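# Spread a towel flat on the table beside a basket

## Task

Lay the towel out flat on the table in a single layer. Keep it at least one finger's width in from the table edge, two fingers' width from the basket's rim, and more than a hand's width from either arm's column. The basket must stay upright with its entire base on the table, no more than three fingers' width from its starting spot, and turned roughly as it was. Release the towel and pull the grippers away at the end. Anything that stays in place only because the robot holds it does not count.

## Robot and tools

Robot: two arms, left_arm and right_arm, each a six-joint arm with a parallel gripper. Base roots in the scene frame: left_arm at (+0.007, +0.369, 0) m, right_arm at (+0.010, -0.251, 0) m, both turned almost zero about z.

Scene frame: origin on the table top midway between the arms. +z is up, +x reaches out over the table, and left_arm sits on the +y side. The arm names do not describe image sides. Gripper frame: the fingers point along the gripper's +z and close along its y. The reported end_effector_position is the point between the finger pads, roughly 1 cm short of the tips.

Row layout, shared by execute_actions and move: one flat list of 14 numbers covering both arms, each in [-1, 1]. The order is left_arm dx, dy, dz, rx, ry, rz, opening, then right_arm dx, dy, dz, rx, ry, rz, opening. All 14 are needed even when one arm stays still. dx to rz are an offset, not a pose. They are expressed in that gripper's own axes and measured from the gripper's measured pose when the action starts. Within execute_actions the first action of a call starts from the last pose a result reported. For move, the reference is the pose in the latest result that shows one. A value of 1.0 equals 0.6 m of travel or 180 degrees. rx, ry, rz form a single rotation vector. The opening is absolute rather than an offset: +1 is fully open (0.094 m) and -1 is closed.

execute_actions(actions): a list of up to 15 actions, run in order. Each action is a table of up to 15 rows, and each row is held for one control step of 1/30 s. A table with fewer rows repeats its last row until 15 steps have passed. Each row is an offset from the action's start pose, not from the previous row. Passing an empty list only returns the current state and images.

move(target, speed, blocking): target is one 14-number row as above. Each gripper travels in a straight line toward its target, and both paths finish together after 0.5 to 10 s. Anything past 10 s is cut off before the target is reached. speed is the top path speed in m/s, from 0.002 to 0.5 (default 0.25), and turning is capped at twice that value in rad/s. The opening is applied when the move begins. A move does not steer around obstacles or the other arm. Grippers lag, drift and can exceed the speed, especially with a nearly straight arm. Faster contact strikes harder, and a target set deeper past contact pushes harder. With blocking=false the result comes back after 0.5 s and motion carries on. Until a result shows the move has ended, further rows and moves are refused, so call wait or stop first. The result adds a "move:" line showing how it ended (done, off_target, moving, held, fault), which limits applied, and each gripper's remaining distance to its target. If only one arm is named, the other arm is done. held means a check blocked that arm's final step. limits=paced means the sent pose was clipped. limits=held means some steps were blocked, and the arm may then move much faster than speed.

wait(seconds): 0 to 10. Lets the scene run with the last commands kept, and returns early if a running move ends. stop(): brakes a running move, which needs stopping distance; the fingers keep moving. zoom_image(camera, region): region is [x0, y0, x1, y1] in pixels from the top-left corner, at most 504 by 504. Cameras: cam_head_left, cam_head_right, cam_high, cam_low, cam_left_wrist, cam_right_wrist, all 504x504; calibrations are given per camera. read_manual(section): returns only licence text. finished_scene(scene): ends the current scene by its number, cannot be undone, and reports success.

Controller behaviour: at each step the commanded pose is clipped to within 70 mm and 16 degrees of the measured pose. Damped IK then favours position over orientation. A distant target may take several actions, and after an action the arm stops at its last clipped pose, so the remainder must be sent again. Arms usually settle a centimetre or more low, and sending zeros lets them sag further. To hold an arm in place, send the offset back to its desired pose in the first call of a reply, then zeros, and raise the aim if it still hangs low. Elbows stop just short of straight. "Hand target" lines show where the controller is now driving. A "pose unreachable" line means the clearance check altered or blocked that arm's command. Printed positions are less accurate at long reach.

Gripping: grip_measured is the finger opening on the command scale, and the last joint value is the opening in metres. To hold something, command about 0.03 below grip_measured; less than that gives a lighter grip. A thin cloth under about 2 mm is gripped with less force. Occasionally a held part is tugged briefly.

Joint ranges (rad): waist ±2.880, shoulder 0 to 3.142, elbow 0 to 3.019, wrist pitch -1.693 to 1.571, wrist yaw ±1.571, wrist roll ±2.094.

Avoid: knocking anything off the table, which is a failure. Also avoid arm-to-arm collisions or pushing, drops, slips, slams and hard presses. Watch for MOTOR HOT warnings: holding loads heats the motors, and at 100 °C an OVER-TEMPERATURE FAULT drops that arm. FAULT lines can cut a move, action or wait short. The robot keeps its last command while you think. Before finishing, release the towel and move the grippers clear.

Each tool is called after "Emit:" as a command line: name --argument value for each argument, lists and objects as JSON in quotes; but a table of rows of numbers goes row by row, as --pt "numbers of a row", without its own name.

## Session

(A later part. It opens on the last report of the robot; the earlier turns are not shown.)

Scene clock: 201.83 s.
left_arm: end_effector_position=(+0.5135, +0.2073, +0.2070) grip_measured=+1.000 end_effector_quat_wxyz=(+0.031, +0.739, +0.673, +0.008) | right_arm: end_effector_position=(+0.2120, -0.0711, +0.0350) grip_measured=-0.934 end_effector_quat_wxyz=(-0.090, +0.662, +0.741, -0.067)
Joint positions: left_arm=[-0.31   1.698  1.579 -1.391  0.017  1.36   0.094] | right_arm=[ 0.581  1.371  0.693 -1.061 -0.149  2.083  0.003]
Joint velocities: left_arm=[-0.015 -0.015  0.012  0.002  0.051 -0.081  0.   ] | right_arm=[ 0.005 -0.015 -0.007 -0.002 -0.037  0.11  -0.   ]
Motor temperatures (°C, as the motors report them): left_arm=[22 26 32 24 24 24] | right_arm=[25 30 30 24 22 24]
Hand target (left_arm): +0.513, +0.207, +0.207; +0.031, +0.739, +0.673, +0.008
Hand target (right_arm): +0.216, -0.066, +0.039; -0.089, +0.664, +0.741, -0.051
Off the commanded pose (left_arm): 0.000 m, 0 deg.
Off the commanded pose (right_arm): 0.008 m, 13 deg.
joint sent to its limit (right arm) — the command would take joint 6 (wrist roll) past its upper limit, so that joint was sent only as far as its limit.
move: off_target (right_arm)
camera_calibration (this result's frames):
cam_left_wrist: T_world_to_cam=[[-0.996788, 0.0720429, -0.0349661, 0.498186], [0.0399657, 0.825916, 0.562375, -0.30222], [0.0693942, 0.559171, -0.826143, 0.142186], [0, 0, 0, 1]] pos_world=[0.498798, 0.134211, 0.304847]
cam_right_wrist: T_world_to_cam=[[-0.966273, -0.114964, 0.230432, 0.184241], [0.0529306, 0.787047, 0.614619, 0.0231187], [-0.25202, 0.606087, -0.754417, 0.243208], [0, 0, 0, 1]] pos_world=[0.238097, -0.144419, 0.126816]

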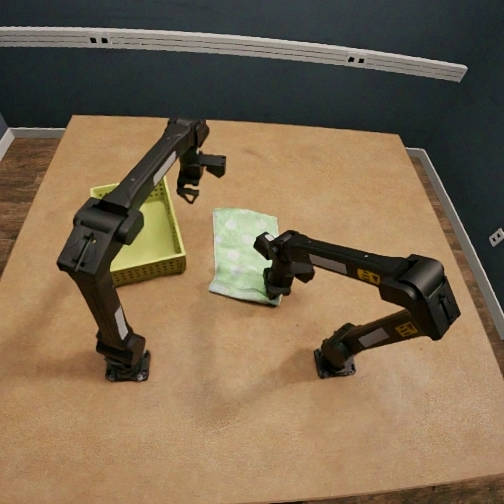

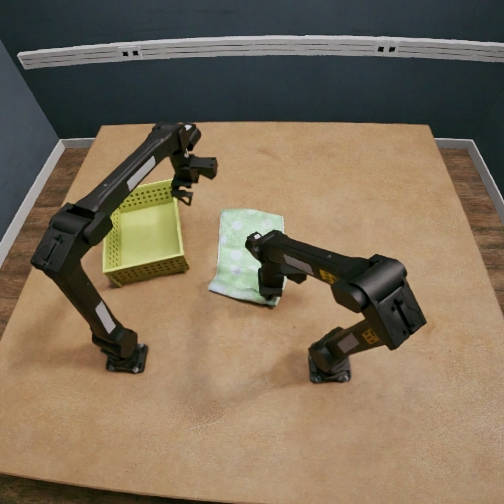

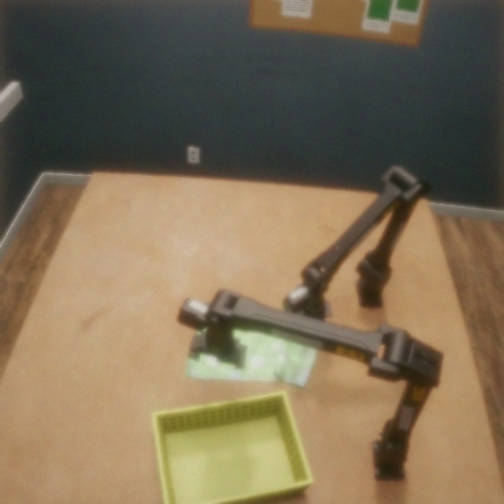

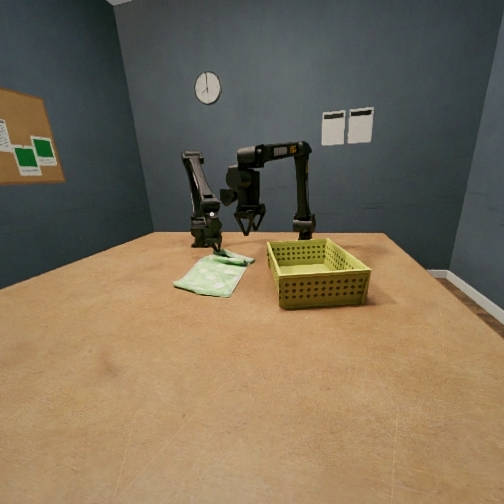

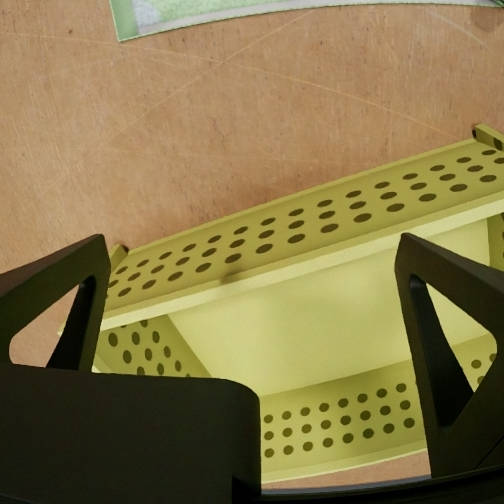

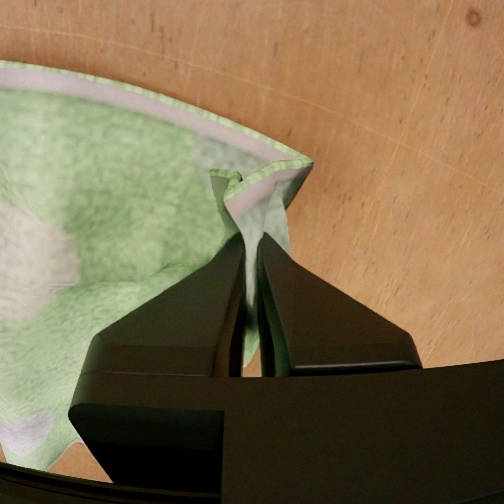

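Nearly unfolded. Pull a bit outward, release, retreat.

Emit:
move --target '[0,0,0,0,0,0,1,-0.06,-0.02,0.02,0,0,0,-1]' --speed 0.05

Emit:
move --target '[0,0,0,0,0,0,1,0,0,-0.05,0,0,0,1]' --speed 0.05

Emit:
move --target '[0,0,0,0,0,0,1,-0.3,0,-0.25,0,0,0,1]'

Scene clock: 206.77 s.
left_arm: end_effector_position=(+0.5135, +0.2073, +0.2070) grip_measured=+1.000 end_effector_quat_wxyz=(+0.031, +0.739, +0.673, +0.008) | right_arm: end_effector_position=(+0.1951, -0.1081, +0.0211) grip_measured=-0.934 end_effector_quat_wxyz=(-0.097, +0.664, +0.737, -0.081)
Joint positions: left_arm=[-0.31   1.698  1.579 -1.391  0.017  1.36   0.094] | right_arm=[ 0.502  1.336  0.605 -1.051 -0.142  2.009  0.003]
Joint velocities: left_arm=[ 0.005 -0.015 -0.007 -0.012  0.022  0.007  0.   ] | right_arm=[ 0.005  0.005 -0.007 -0.017  0.007 -0.066  0.001]
Motor temperatures (°C, as the motors report them): left_arm=[22 26 32 24 24 24] | right_arm=[25 29 30 24 22 24]
Hand target (left_arm): +0.513, +0.207, +0.207; +0.031, +0.739, +0.673, +0.008
Hand target (right_arm): +0.201, -0.107, +0.024; -0.092, +0.662, +0.741, -0.067
Off the commanded pose (left_arm): 0.000 m, 0 deg.
Off the commanded pose (right_arm): 0.007 m, 2 deg.
move: done
camera_calibration (this result's frames):
cam_left_wrist: T_world_to_cam=[[-0.996788, 0.0720429, -0.0349661, 0.498186], [0.0399657, 0.825916, 0.562375, -0.30222], [0.0693942, 0.559171, -0.826143, 0.142186], [0, 0, 0, 1]] pos_world=[0.498798, 0.134211, 0.304847]
cam_right_wrist: T_world_to_cam=[[-0.959688, -0.106551, 0.260087, 0.165878], [0.075257, 0.794158, 0.603034, 0.0583265], [-0.270804, 0.598298, -0.754125, 0.253724], [0, 0, 0, 1]] pos_world=[0.223511, -0.180448, 0.113024]

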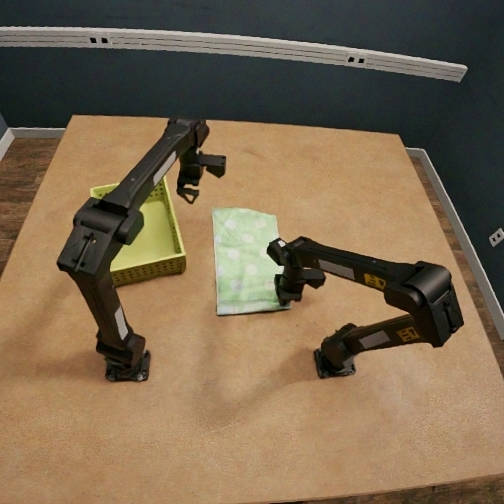

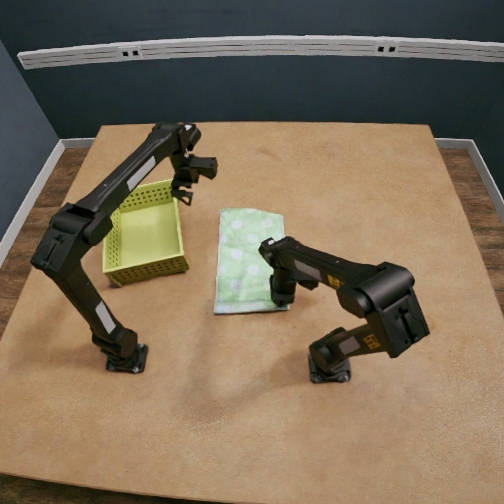

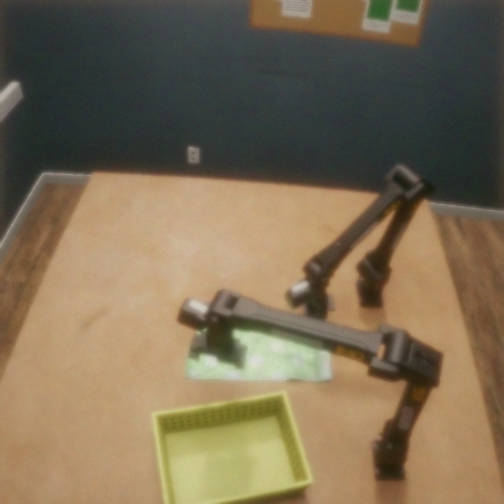

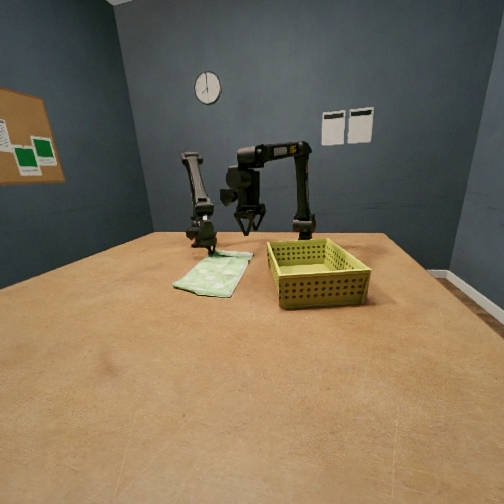

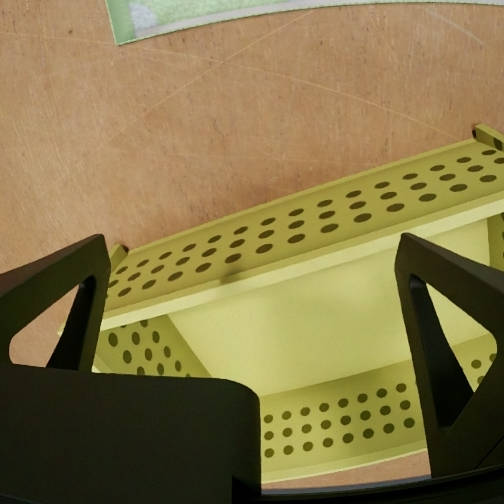

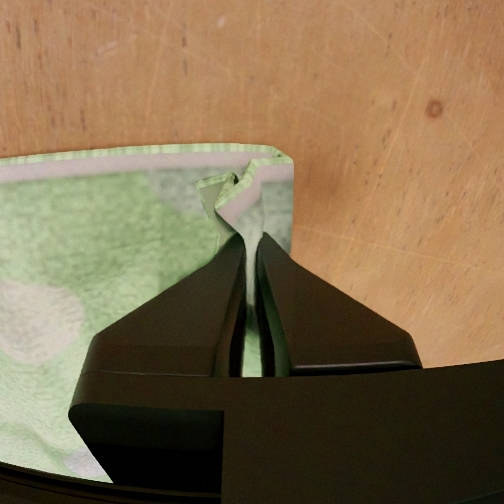

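Scene clock: 207.73 s.
left_arm: end_effector_position=(+0.5135, +0.2073, +0.2070) grip_measured=+1.000 end_effector_quat_wxyz=(+0.031, +0.739, +0.673, +0.008) | right_arm: end_effector_position=(+0.1877, -0.1150, +0.0374) grip_measured=+1.000 end_effector_quat_wxyz=(-0.103, +0.664, +0.734, -0.098)
Joint positions: left_arm=[-0.31   1.698  1.579 -1.391  0.017  1.36   0.094] | right_arm=[ 0.494  1.298  0.62  -1.141 -0.142  2.002  0.094]
Joint velocities: left_arm=[-0.015 -0.005  0.022  0.007  0.007  0.066  0.   ] | right_arm=[-0.005 -0.005  0.017 -0.022 -0.007 -0.051  0.   ]
Motor temperatures (°C, as the motors report them): left_arm=[22 26 32 24 24 24] | right_arm=[25 29 30 24 22 24]
Hand target (left_arm): +0.513, +0.207, +0.207; +0.031, +0.739, +0.673, +0.008
Hand target (right_arm): +0.202, -0.109, +0.050; -0.097, +0.664, +0.737, -0.081
Off the commanded pose (left_arm): 0.000 m, 0 deg.
Off the commanded pose (right_arm): 0.021 m, 2 deg.
move: off_target (right_arm)
camera_calibration (this result's frames):
cam_left_wrist: T_world_to_cam=[[-0.996788, 0.0720429, -0.0349661, 0.498186], [0.0399657, 0.825916, 0.562375, -0.30222], [0.0693942, 0.559171, -0.826143, 0.142186], [0, 0, 0, 1]] pos_world=[0.498798, 0.134211, 0.304847]
cam_right_wrist: T_world_to_cam=[[-0.951161, -0.0991975, 0.292322, 0.151772], [0.0961853, 0.804583, 0.585999, 0.0524782], [-0.293327, 0.585497, -0.755747, 0.27098], [0, 0, 0, 1]] pos_world=[0.218798, -0.185825, 0.129673]

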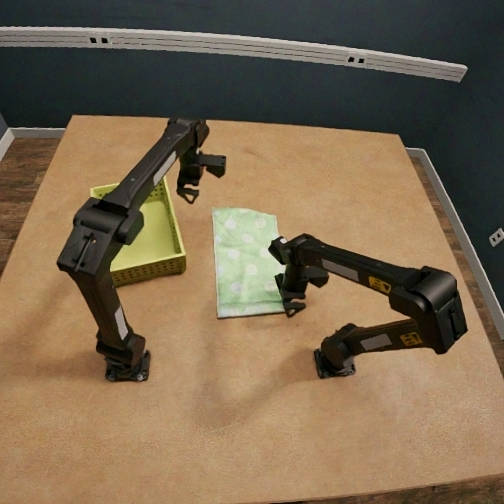

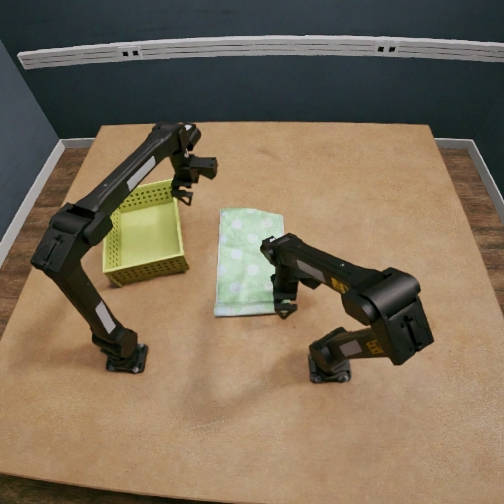

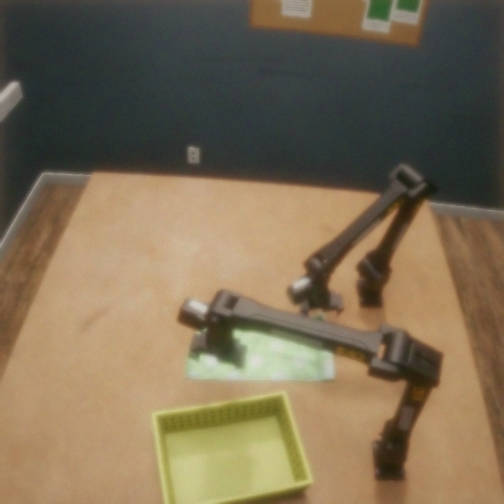

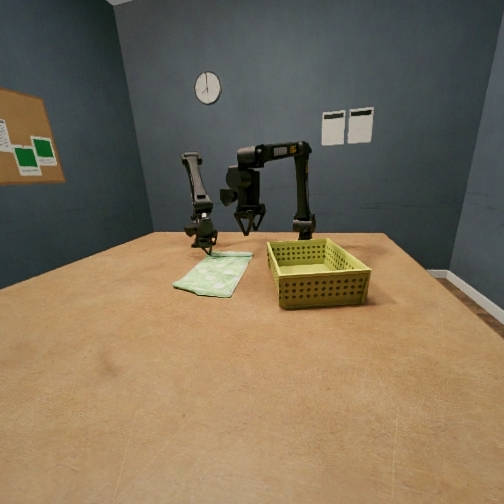

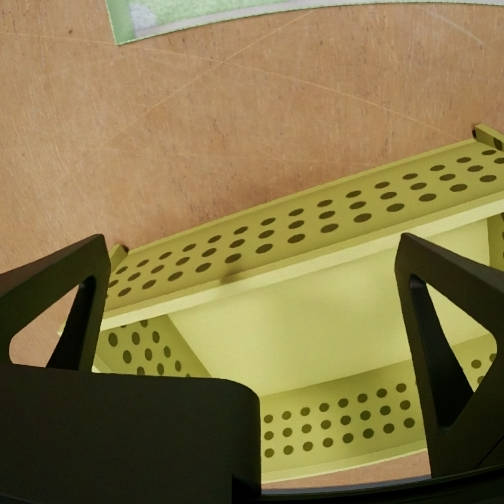

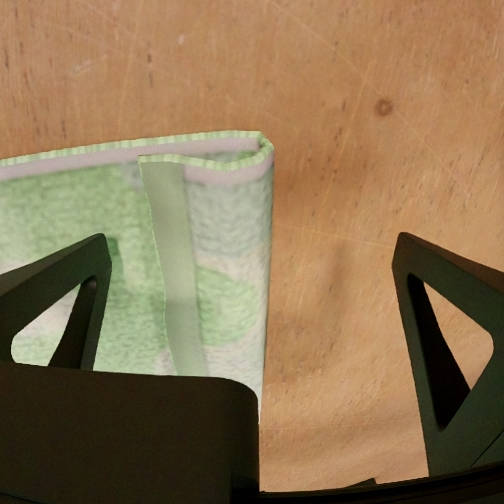

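Scene clock: 209.30 s.
left_arm: end_effector_position=(+0.5135, +0.2073, +0.2070) grip_measured=+1.000 end_effector_quat_wxyz=(+0.031, +0.739, +0.673, +0.008) | right_arm: end_effector_position=(+0.2332, -0.2898, +0.1642) grip_measured=+1.000 end_effector_quat_wxyz=(-0.119, +0.666, +0.730, -0.097)
Joint positions: left_arm=[-0.31   1.698  1.579 -1.391  0.017  1.36   0.094] | right_arm=[-0.201  1.163  0.88  -1.595  0.028  1.338  0.094]
Joint velocities: left_arm=[-0.005 -0.005 -0.007 -0.012 -0.066  0.037  0.   ] | right_arm=[ 0.005 -0.005 -0.012  0.002  0.051  0.022  0.   ]
Motor temperatures (°C, as the motors report them): left_arm=[22 26 32 24 24 24] | right_arm=[25 29 30 24 22 24]
Hand target (left_arm): +0.513, +0.207, +0.207; +0.031, +0.739, +0.673, +0.008
Hand target (right_arm): +0.243, -0.291, +0.174; -0.114, +0.663, +0.734, -0.093
Off the commanded pose (left_arm): 0.000 m, 0 deg.
Off the commanded pose (right_arm): 0.020 m, 2 deg.
move: off_target (right_arm)
camera_calibration (this result's frames):
cam_left_wrist: T_world_to_cam=[[-0.996788, 0.0720429, -0.0349661, 0.498186], [0.0399657, 0.825916, 0.562375, -0.30222], [0.0693942, 0.559171, -0.826143, 0.142186], [0, 0, 0, 1]] pos_world=[0.498798, 0.134211, 0.304847]
cam_right_wrist: T_world_to_cam=[[-0.945536, -0.0941291, 0.31161, 0.137673], [0.118887, 0.791289, 0.599773, 0.102988], [-0.303029, 0.604154, -0.737002, 0.487047], [0, 0, 0, 1]] pos_world=[0.265521, -0.362785, 0.254285]

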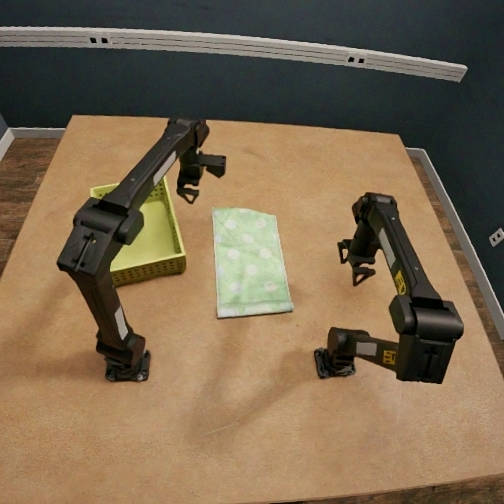

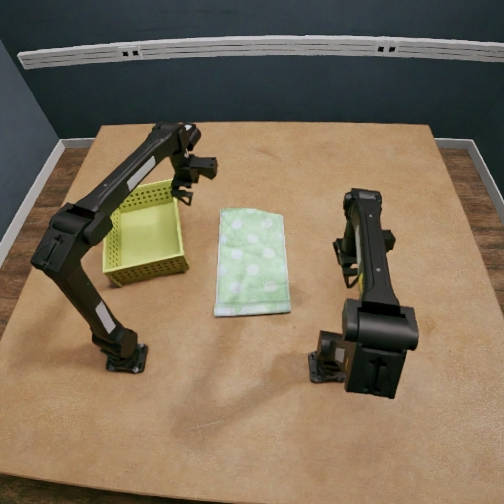

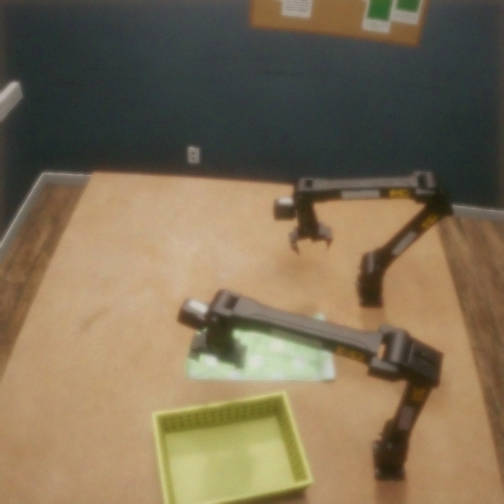

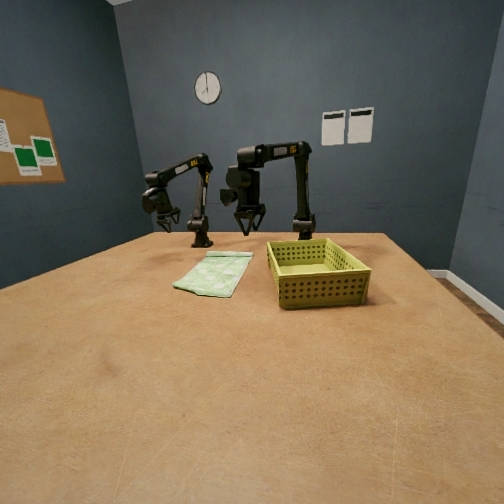

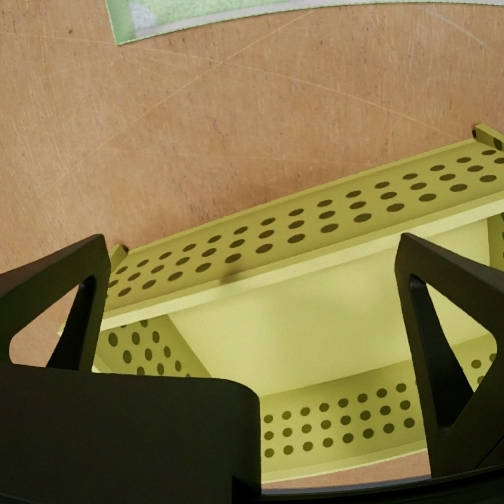

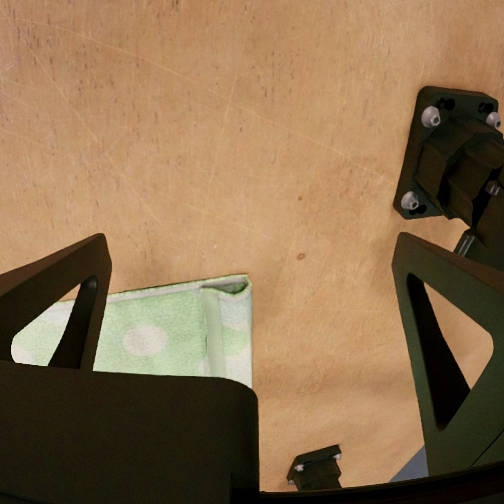

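Emit:
move --target '[0,0,0,0,0,0,1,0.433,0.133,0.2,0,0,0,-1]'

Scene clock: 218.53 s.
left_arm: end_effector_position=(+0.5135, +0.2073, +0.2070) grip_measured=+1.000 end_effector_quat_wxyz=(+0.031, +0.739, +0.673, +0.008) | right_arm: end_effector_position=(+0.2409, -0.0396, +0.0304) grip_measured=-0.986 end_effector_quat_wxyz=(-0.115, +0.656, +0.735, -0.124)
Joint positions: left_arm=[-0.31   1.698  1.579 -1.391  0.017  1.36   0.094] | right_arm=[ 0.593  1.57   0.871 -1.162 -0.176  2.079  0.001]
Joint velocities: left_arm=[-0.005 -0.015 -0.002  0.032 -0.051 -0.022  0.   ] | right_arm=[-0.015 -0.005  0.007  0.002 -0.007 -0.037  0.   ]
Motor temperatures (°C, as the motors report them): left_arm=[22 26 32 24 24 24] | right_arm=[25 29 31 24 22 24]
Hand target (left_arm): +0.513, +0.207, +0.207; +0.031, +0.739, +0.673, +0.008
Hand target (right_arm): +0.257, -0.028, +0.038; -0.111, +0.663, +0.734, -0.101
Off the commanded pose (left_arm): 0.000 m, 0 deg.
Off the commanded pose (right_arm): 0.022 m, 3 deg.
joint sent to its limit (right arm) — the command would take joint 6 (wrist roll) past its upper limit, so that joint was sent only as far as its limit.
move: off_target (right_arm)
camera_calibration (this result's frames):
cam_left_wrist: T_world_to_cam=[[-0.996788, 0.0720429, -0.0349661, 0.498186], [0.0399657, 0.825916, 0.562375, -0.30222], [0.0693942, 0.559171, -0.826143, 0.142186], [0, 0, 0, 1]] pos_world=[0.498798, 0.134211, 0.304847]
cam_right_wrist: T_world_to_cam=[[-0.932642, -0.108426, 0.344126, 0.205501], [0.113107, 0.817839, 0.564222, -0.012096], [-0.342616, 0.56514, -0.750487, 0.24805], [0, 0, 0, 1]] pos_world=[0.278013, -0.108008, 0.122264]

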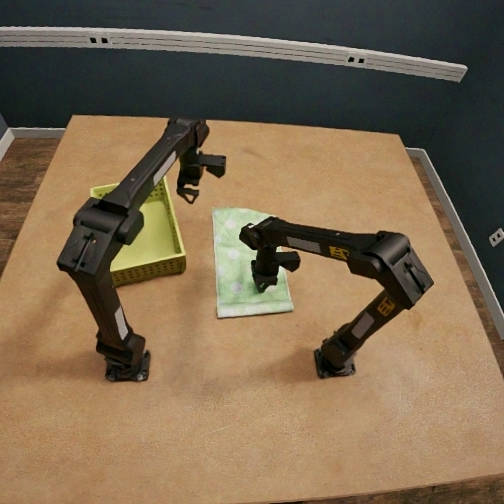

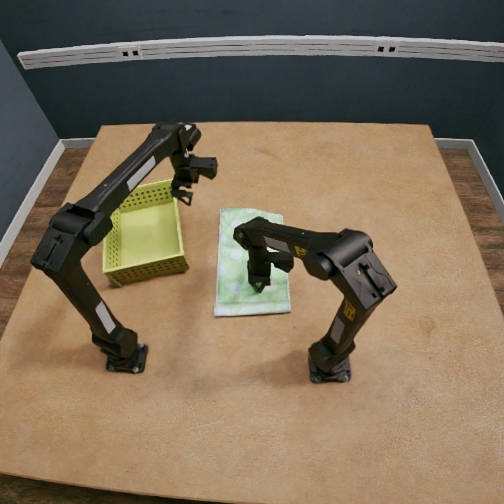

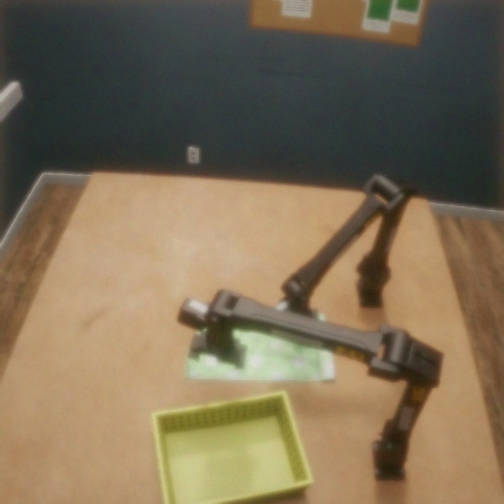

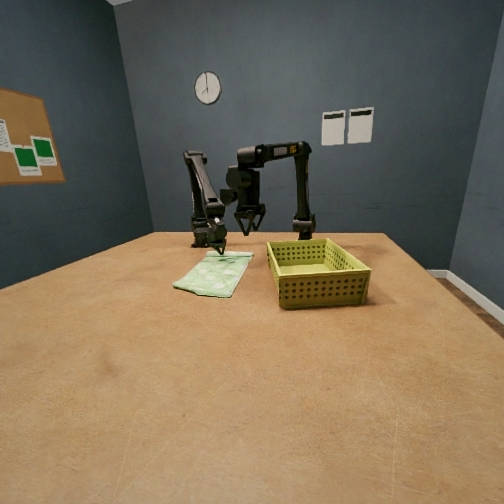

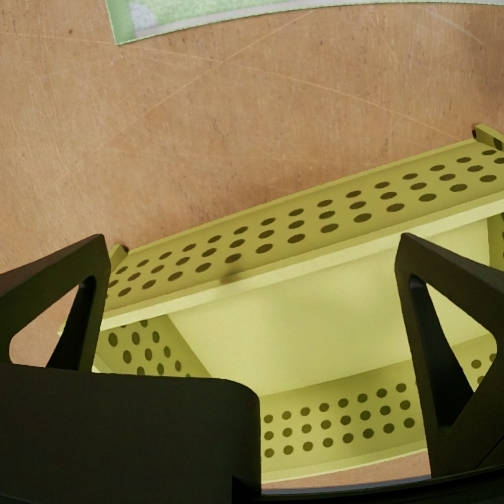

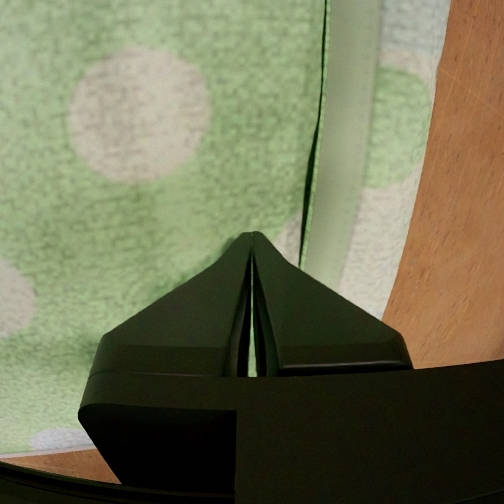

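Emit:
move --target '[0,0,0,0,0,0,1,0,0.012,0.04,0,0,0,-1]' --speed 0.03

Emit:
move --target '[0,0,0,0,0,0,1,0.015,-0.18,0.06,0,0,0,-1]' --speed 0.04

Scene clock: 224.33 s.
left_arm: end_effector_position=(+0.5135, +0.2073, +0.2070) grip_measured=+1.000 end_effector_quat_wxyz=(+0.031, +0.739, +0.673, +0.008) | right_arm: end_effector_position=(+0.2394, -0.0408, +0.0102) grip_measured=-0.986 end_effector_quat_wxyz=(-0.115, +0.658, +0.734, -0.124)
Joint positions: left_arm=[-0.31   1.698  1.579 -1.391  0.017  1.36   0.094] | right_arm=[ 0.593  1.607  0.846 -1.102 -0.176  2.082  0.001]
Joint velocities: left_arm=[-0.005 -0.005 -0.012 -0.022 -0.022 -0.11   0.   ] | right_arm=[-0.005 -0.005 -0.002  0.007 -0.066 -0.022 -0.   ]
Motor temperatures (°C, as the motors report them): left_arm=[22 26 32 24 24 24] | right_arm=[25 29 31 24 22 24]
Hand target (left_arm): +0.513, +0.207, +0.207; +0.031, +0.739, +0.673, +0.008
Hand target (right_arm): +0.240, -0.039, +0.006; -0.115, +0.657, +0.735, -0.124
Off the commanded pose (left_arm): 0.000 m, 0 deg.
Off the commanded pose (right_arm): 0.005 m, 0 deg.
move: done
camera_calibration (this result's frames):
cam_left_wrist: T_world_to_cam=[[-0.996788, 0.0720429, -0.0349661, 0.498186], [0.0399657, 0.825916, 0.562375, -0.30222], [0.0693942, 0.559171, -0.826143, 0.142186], [0, 0, 0, 1]] pos_world=[0.498798, 0.134211, 0.304847]
cam_right_wrist: T_world_to_cam=[[-0.932772, -0.105235, 0.344764, 0.211096], [0.115752, 0.818339, 0.562958, -0.000219797], [-0.341377, 0.565019, -0.751143, 0.23273], [0, 0, 0, 1]] pos_world=[0.276379, -0.109102, 0.102159]

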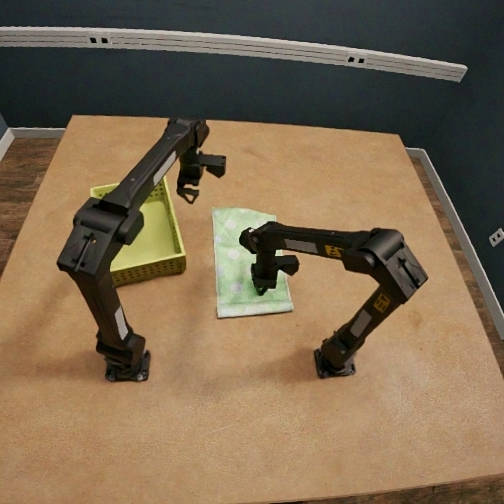

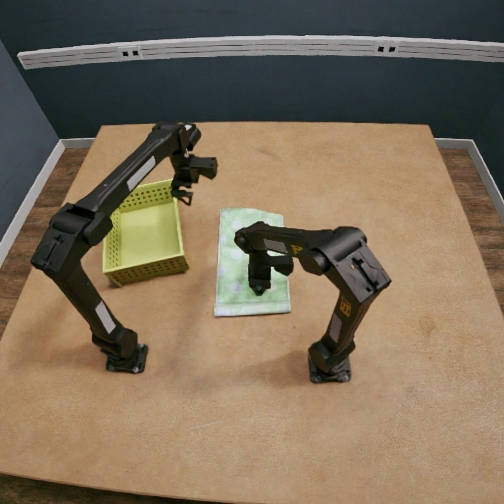

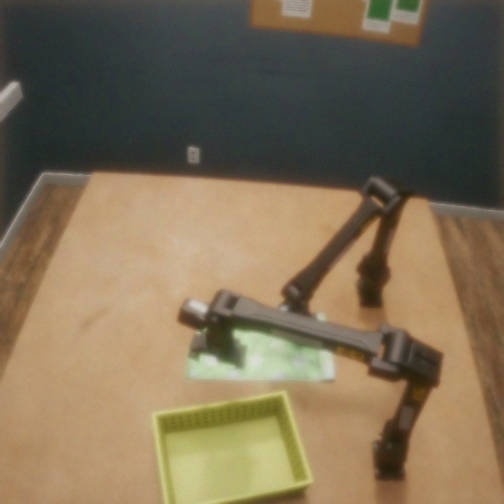

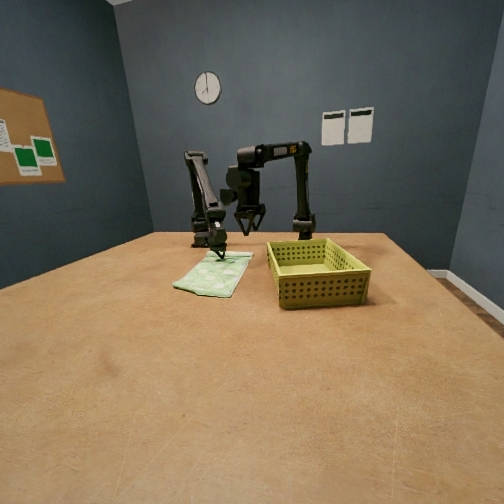

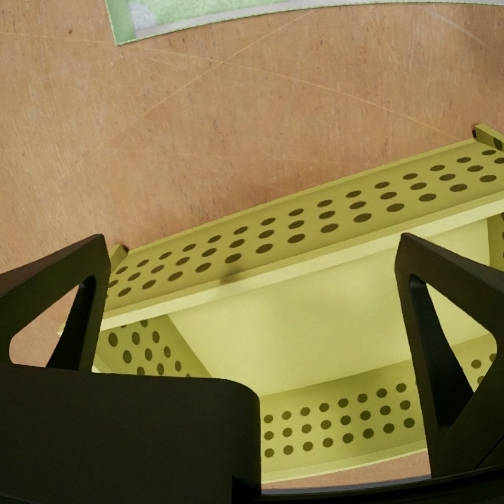

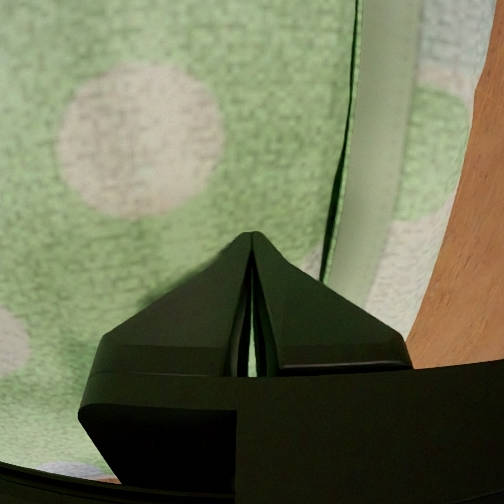

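Scene clock: 227.47 s.
left_arm: end_effector_position=(+0.5135, +0.2073, +0.2070) grip_measured=+1.000 end_effector_quat_wxyz=(+0.031, +0.739, +0.673, +0.008) | right_arm: end_effector_position=(+0.1282, -0.0477, +0.0103) grip_measured=-0.987 end_effector_quat_wxyz=(-0.171, +0.595, +0.773, -0.138)
Joint positions: left_arm=[-0.31   1.698  1.579 -1.391  0.017  1.36   0.094] | right_arm=[ 0.766  1.449  0.631 -1.072 -0.313  2.083  0.001]
Joint velocities: left_arm=[-0.005 -0.005 -0.017 -0.002  0.022 -0.022  0.   ] | right_arm=[ 0.015 -0.005  0.007 -0.002 -0.022 -0.051  0.   ]
Motor temperatures (°C, as the motors report them): left_arm=[22 26 32 24 24 24] | right_arm=[25 29 30 24 22 24]
Hand target (left_arm): +0.513, +0.207, +0.207; +0.031, +0.739, +0.673, +0.008
Hand target (right_arm): +0.127, -0.045, +0.010; -0.172, +0.595, +0.774, -0.131
Off the commanded pose (left_arm): 0.000 m, 0 deg.
Off the commanded pose (right_arm): 0.005 m, 11 deg.
joint sent to its limit (right arm) — the command would take joint 6 (wrist roll) past its upper limit, so that joint was sent only as far as its limit.
move: off_target (right_arm)
camera_calibration (this result's frames):
cam_left_wrist: T_world_to_cam=[[-0.996788, 0.0720429, -0.0349661, 0.498186], [0.0399657, 0.825916, 0.562375, -0.30222], [0.0693942, 0.559171, -0.826143, 0.142186], [0, 0, 0, 1]] pos_world=[0.498798, 0.134211, 0.304847]
cam_right_wrist: T_world_to_cam=[[-0.867347, -0.254552, 0.427683, 0.0902533], [0.0731516, 0.784779, 0.615444, 0.0215712], [-0.492299, 0.565089, -0.662055, 0.217156], [0, 0, 0, 1]] pos_world=[0.183608, -0.116667, 0.0918932]

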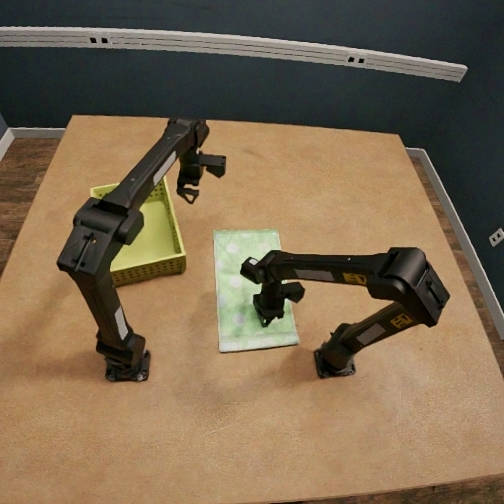

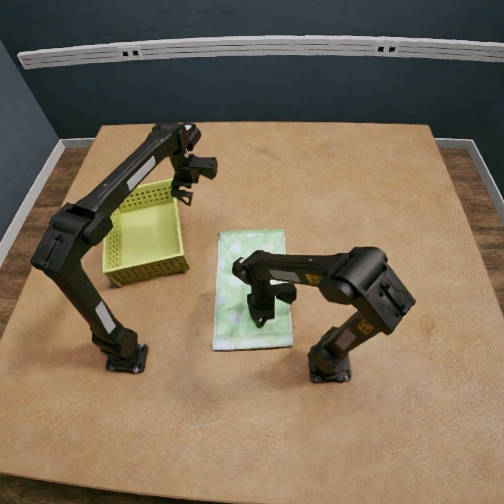

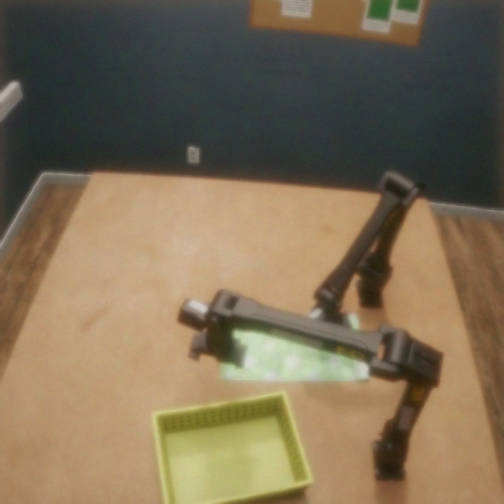

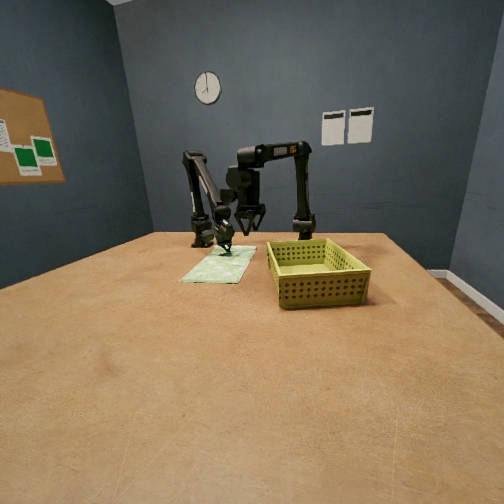

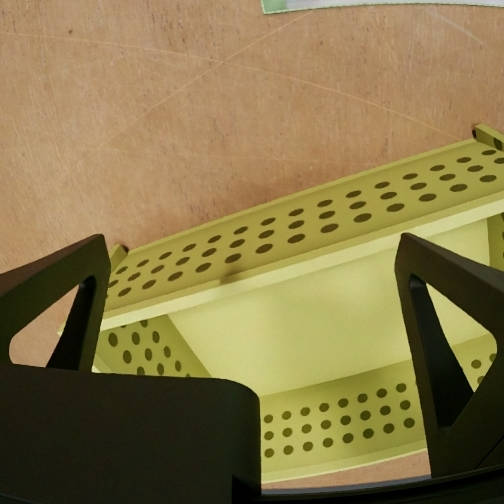

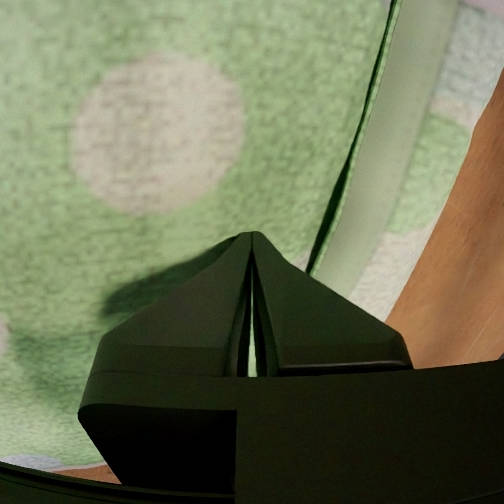

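Emit:
move --target '[0,0,0,0,0,0,1,-0.05,0.225,-0.105,0,0,0,-1]' --speed 0.05

Scene clock: 234.63 s.
left_arm: end_effector_position=(+0.5135, +0.2073, +0.2070) grip_measured=+1.000 end_effector_quat_wxyz=(+0.031, +0.739, +0.673, +0.008) | right_arm: end_effector_position=(+0.2663, -0.0440, +0.0105) grip_measured=-0.987 end_effector_quat_wxyz=(-0.179, +0.596, +0.770, -0.140)
Joint positions: left_arm=[-0.31   1.698  1.579 -1.391  0.017  1.36   0.094] | right_arm=[ 0.505  1.715  0.956 -1.209 -0.236  1.829  0.001]
Joint velocities: left_arm=[ 0.005 -0.015  0.002 -0.017 -0.007  0.037  0.   ] | right_arm=[ 0.005 -0.005 -0.022  0.012 -0.037 -0.037 -0.   ]
Motor temperatures (°C, as the motors report them): left_arm=[22 26 32 24 24 24] | right_arm=[25 29 30 24 22 24]
Hand target (left_arm): +0.513, +0.207, +0.207; +0.031, +0.739, +0.673, +0.008
Hand target (right_arm): +0.278, -0.041, +0.010; -0.176, +0.594, +0.773, -0.138
Off the commanded pose (left_arm): 0.000 m, 0 deg.
Off the commanded pose (right_arm): 0.014 m, 1 deg.
move: off_target (right_arm)
camera_calibration (this result's frames):
cam_left_wrist: T_world_to_cam=[[-0.996788, 0.0720429, -0.0349661, 0.498186], [0.0399657, 0.825916, 0.562375, -0.30222], [0.0693942, 0.559171, -0.826143, 0.142186], [0, 0, 0, 1]] pos_world=[0.498798, 0.134211, 0.304847]
cam_right_wrist: T_world_to_cam=[[-0.862072, -0.252309, 0.439513, 0.209502], [0.0869744, 0.780732, 0.618784, 0.00459566], [-0.499267, 0.571663, -0.651102, 0.285234], [0, 0, 0, 1]] pos_world=[0.322614, -0.113786, 0.0907938]

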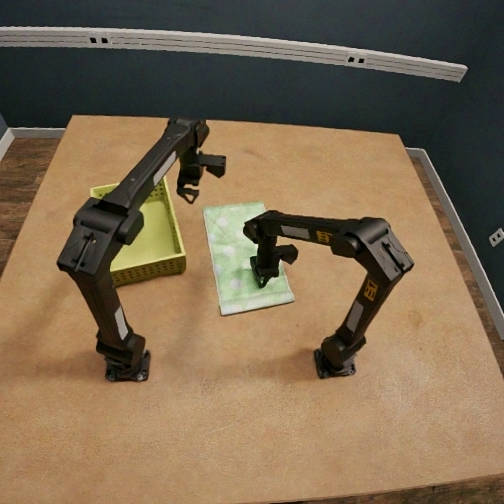

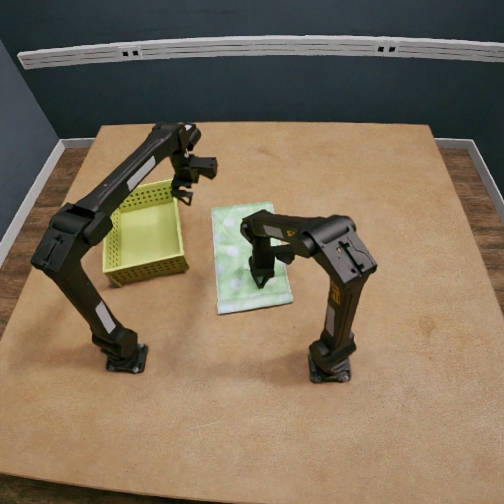

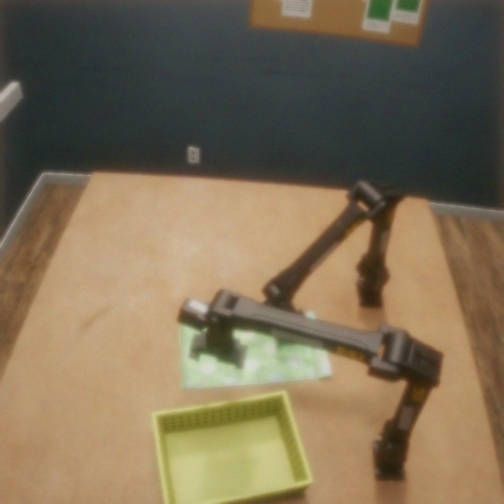

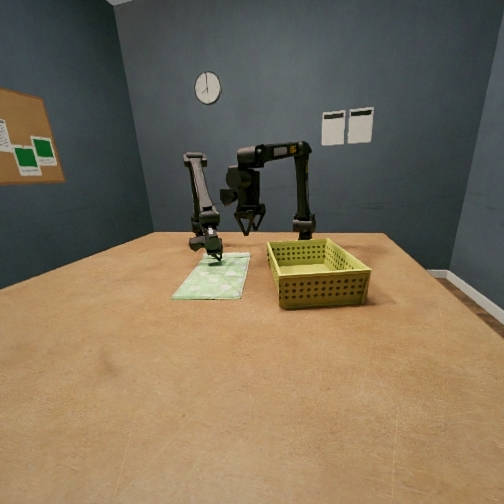

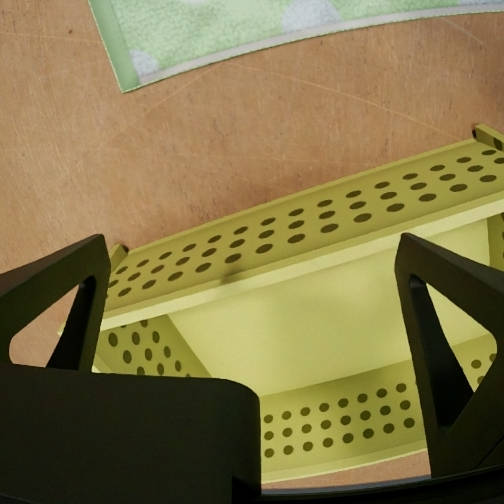

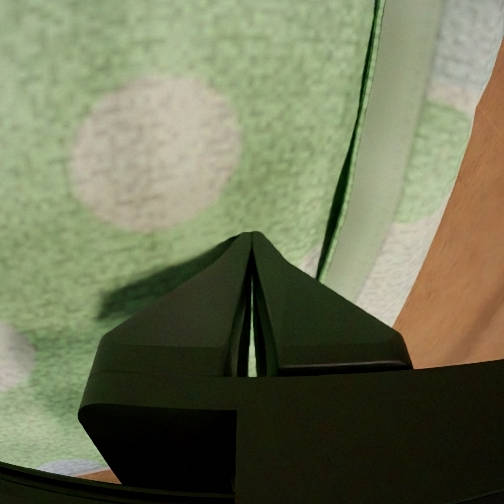

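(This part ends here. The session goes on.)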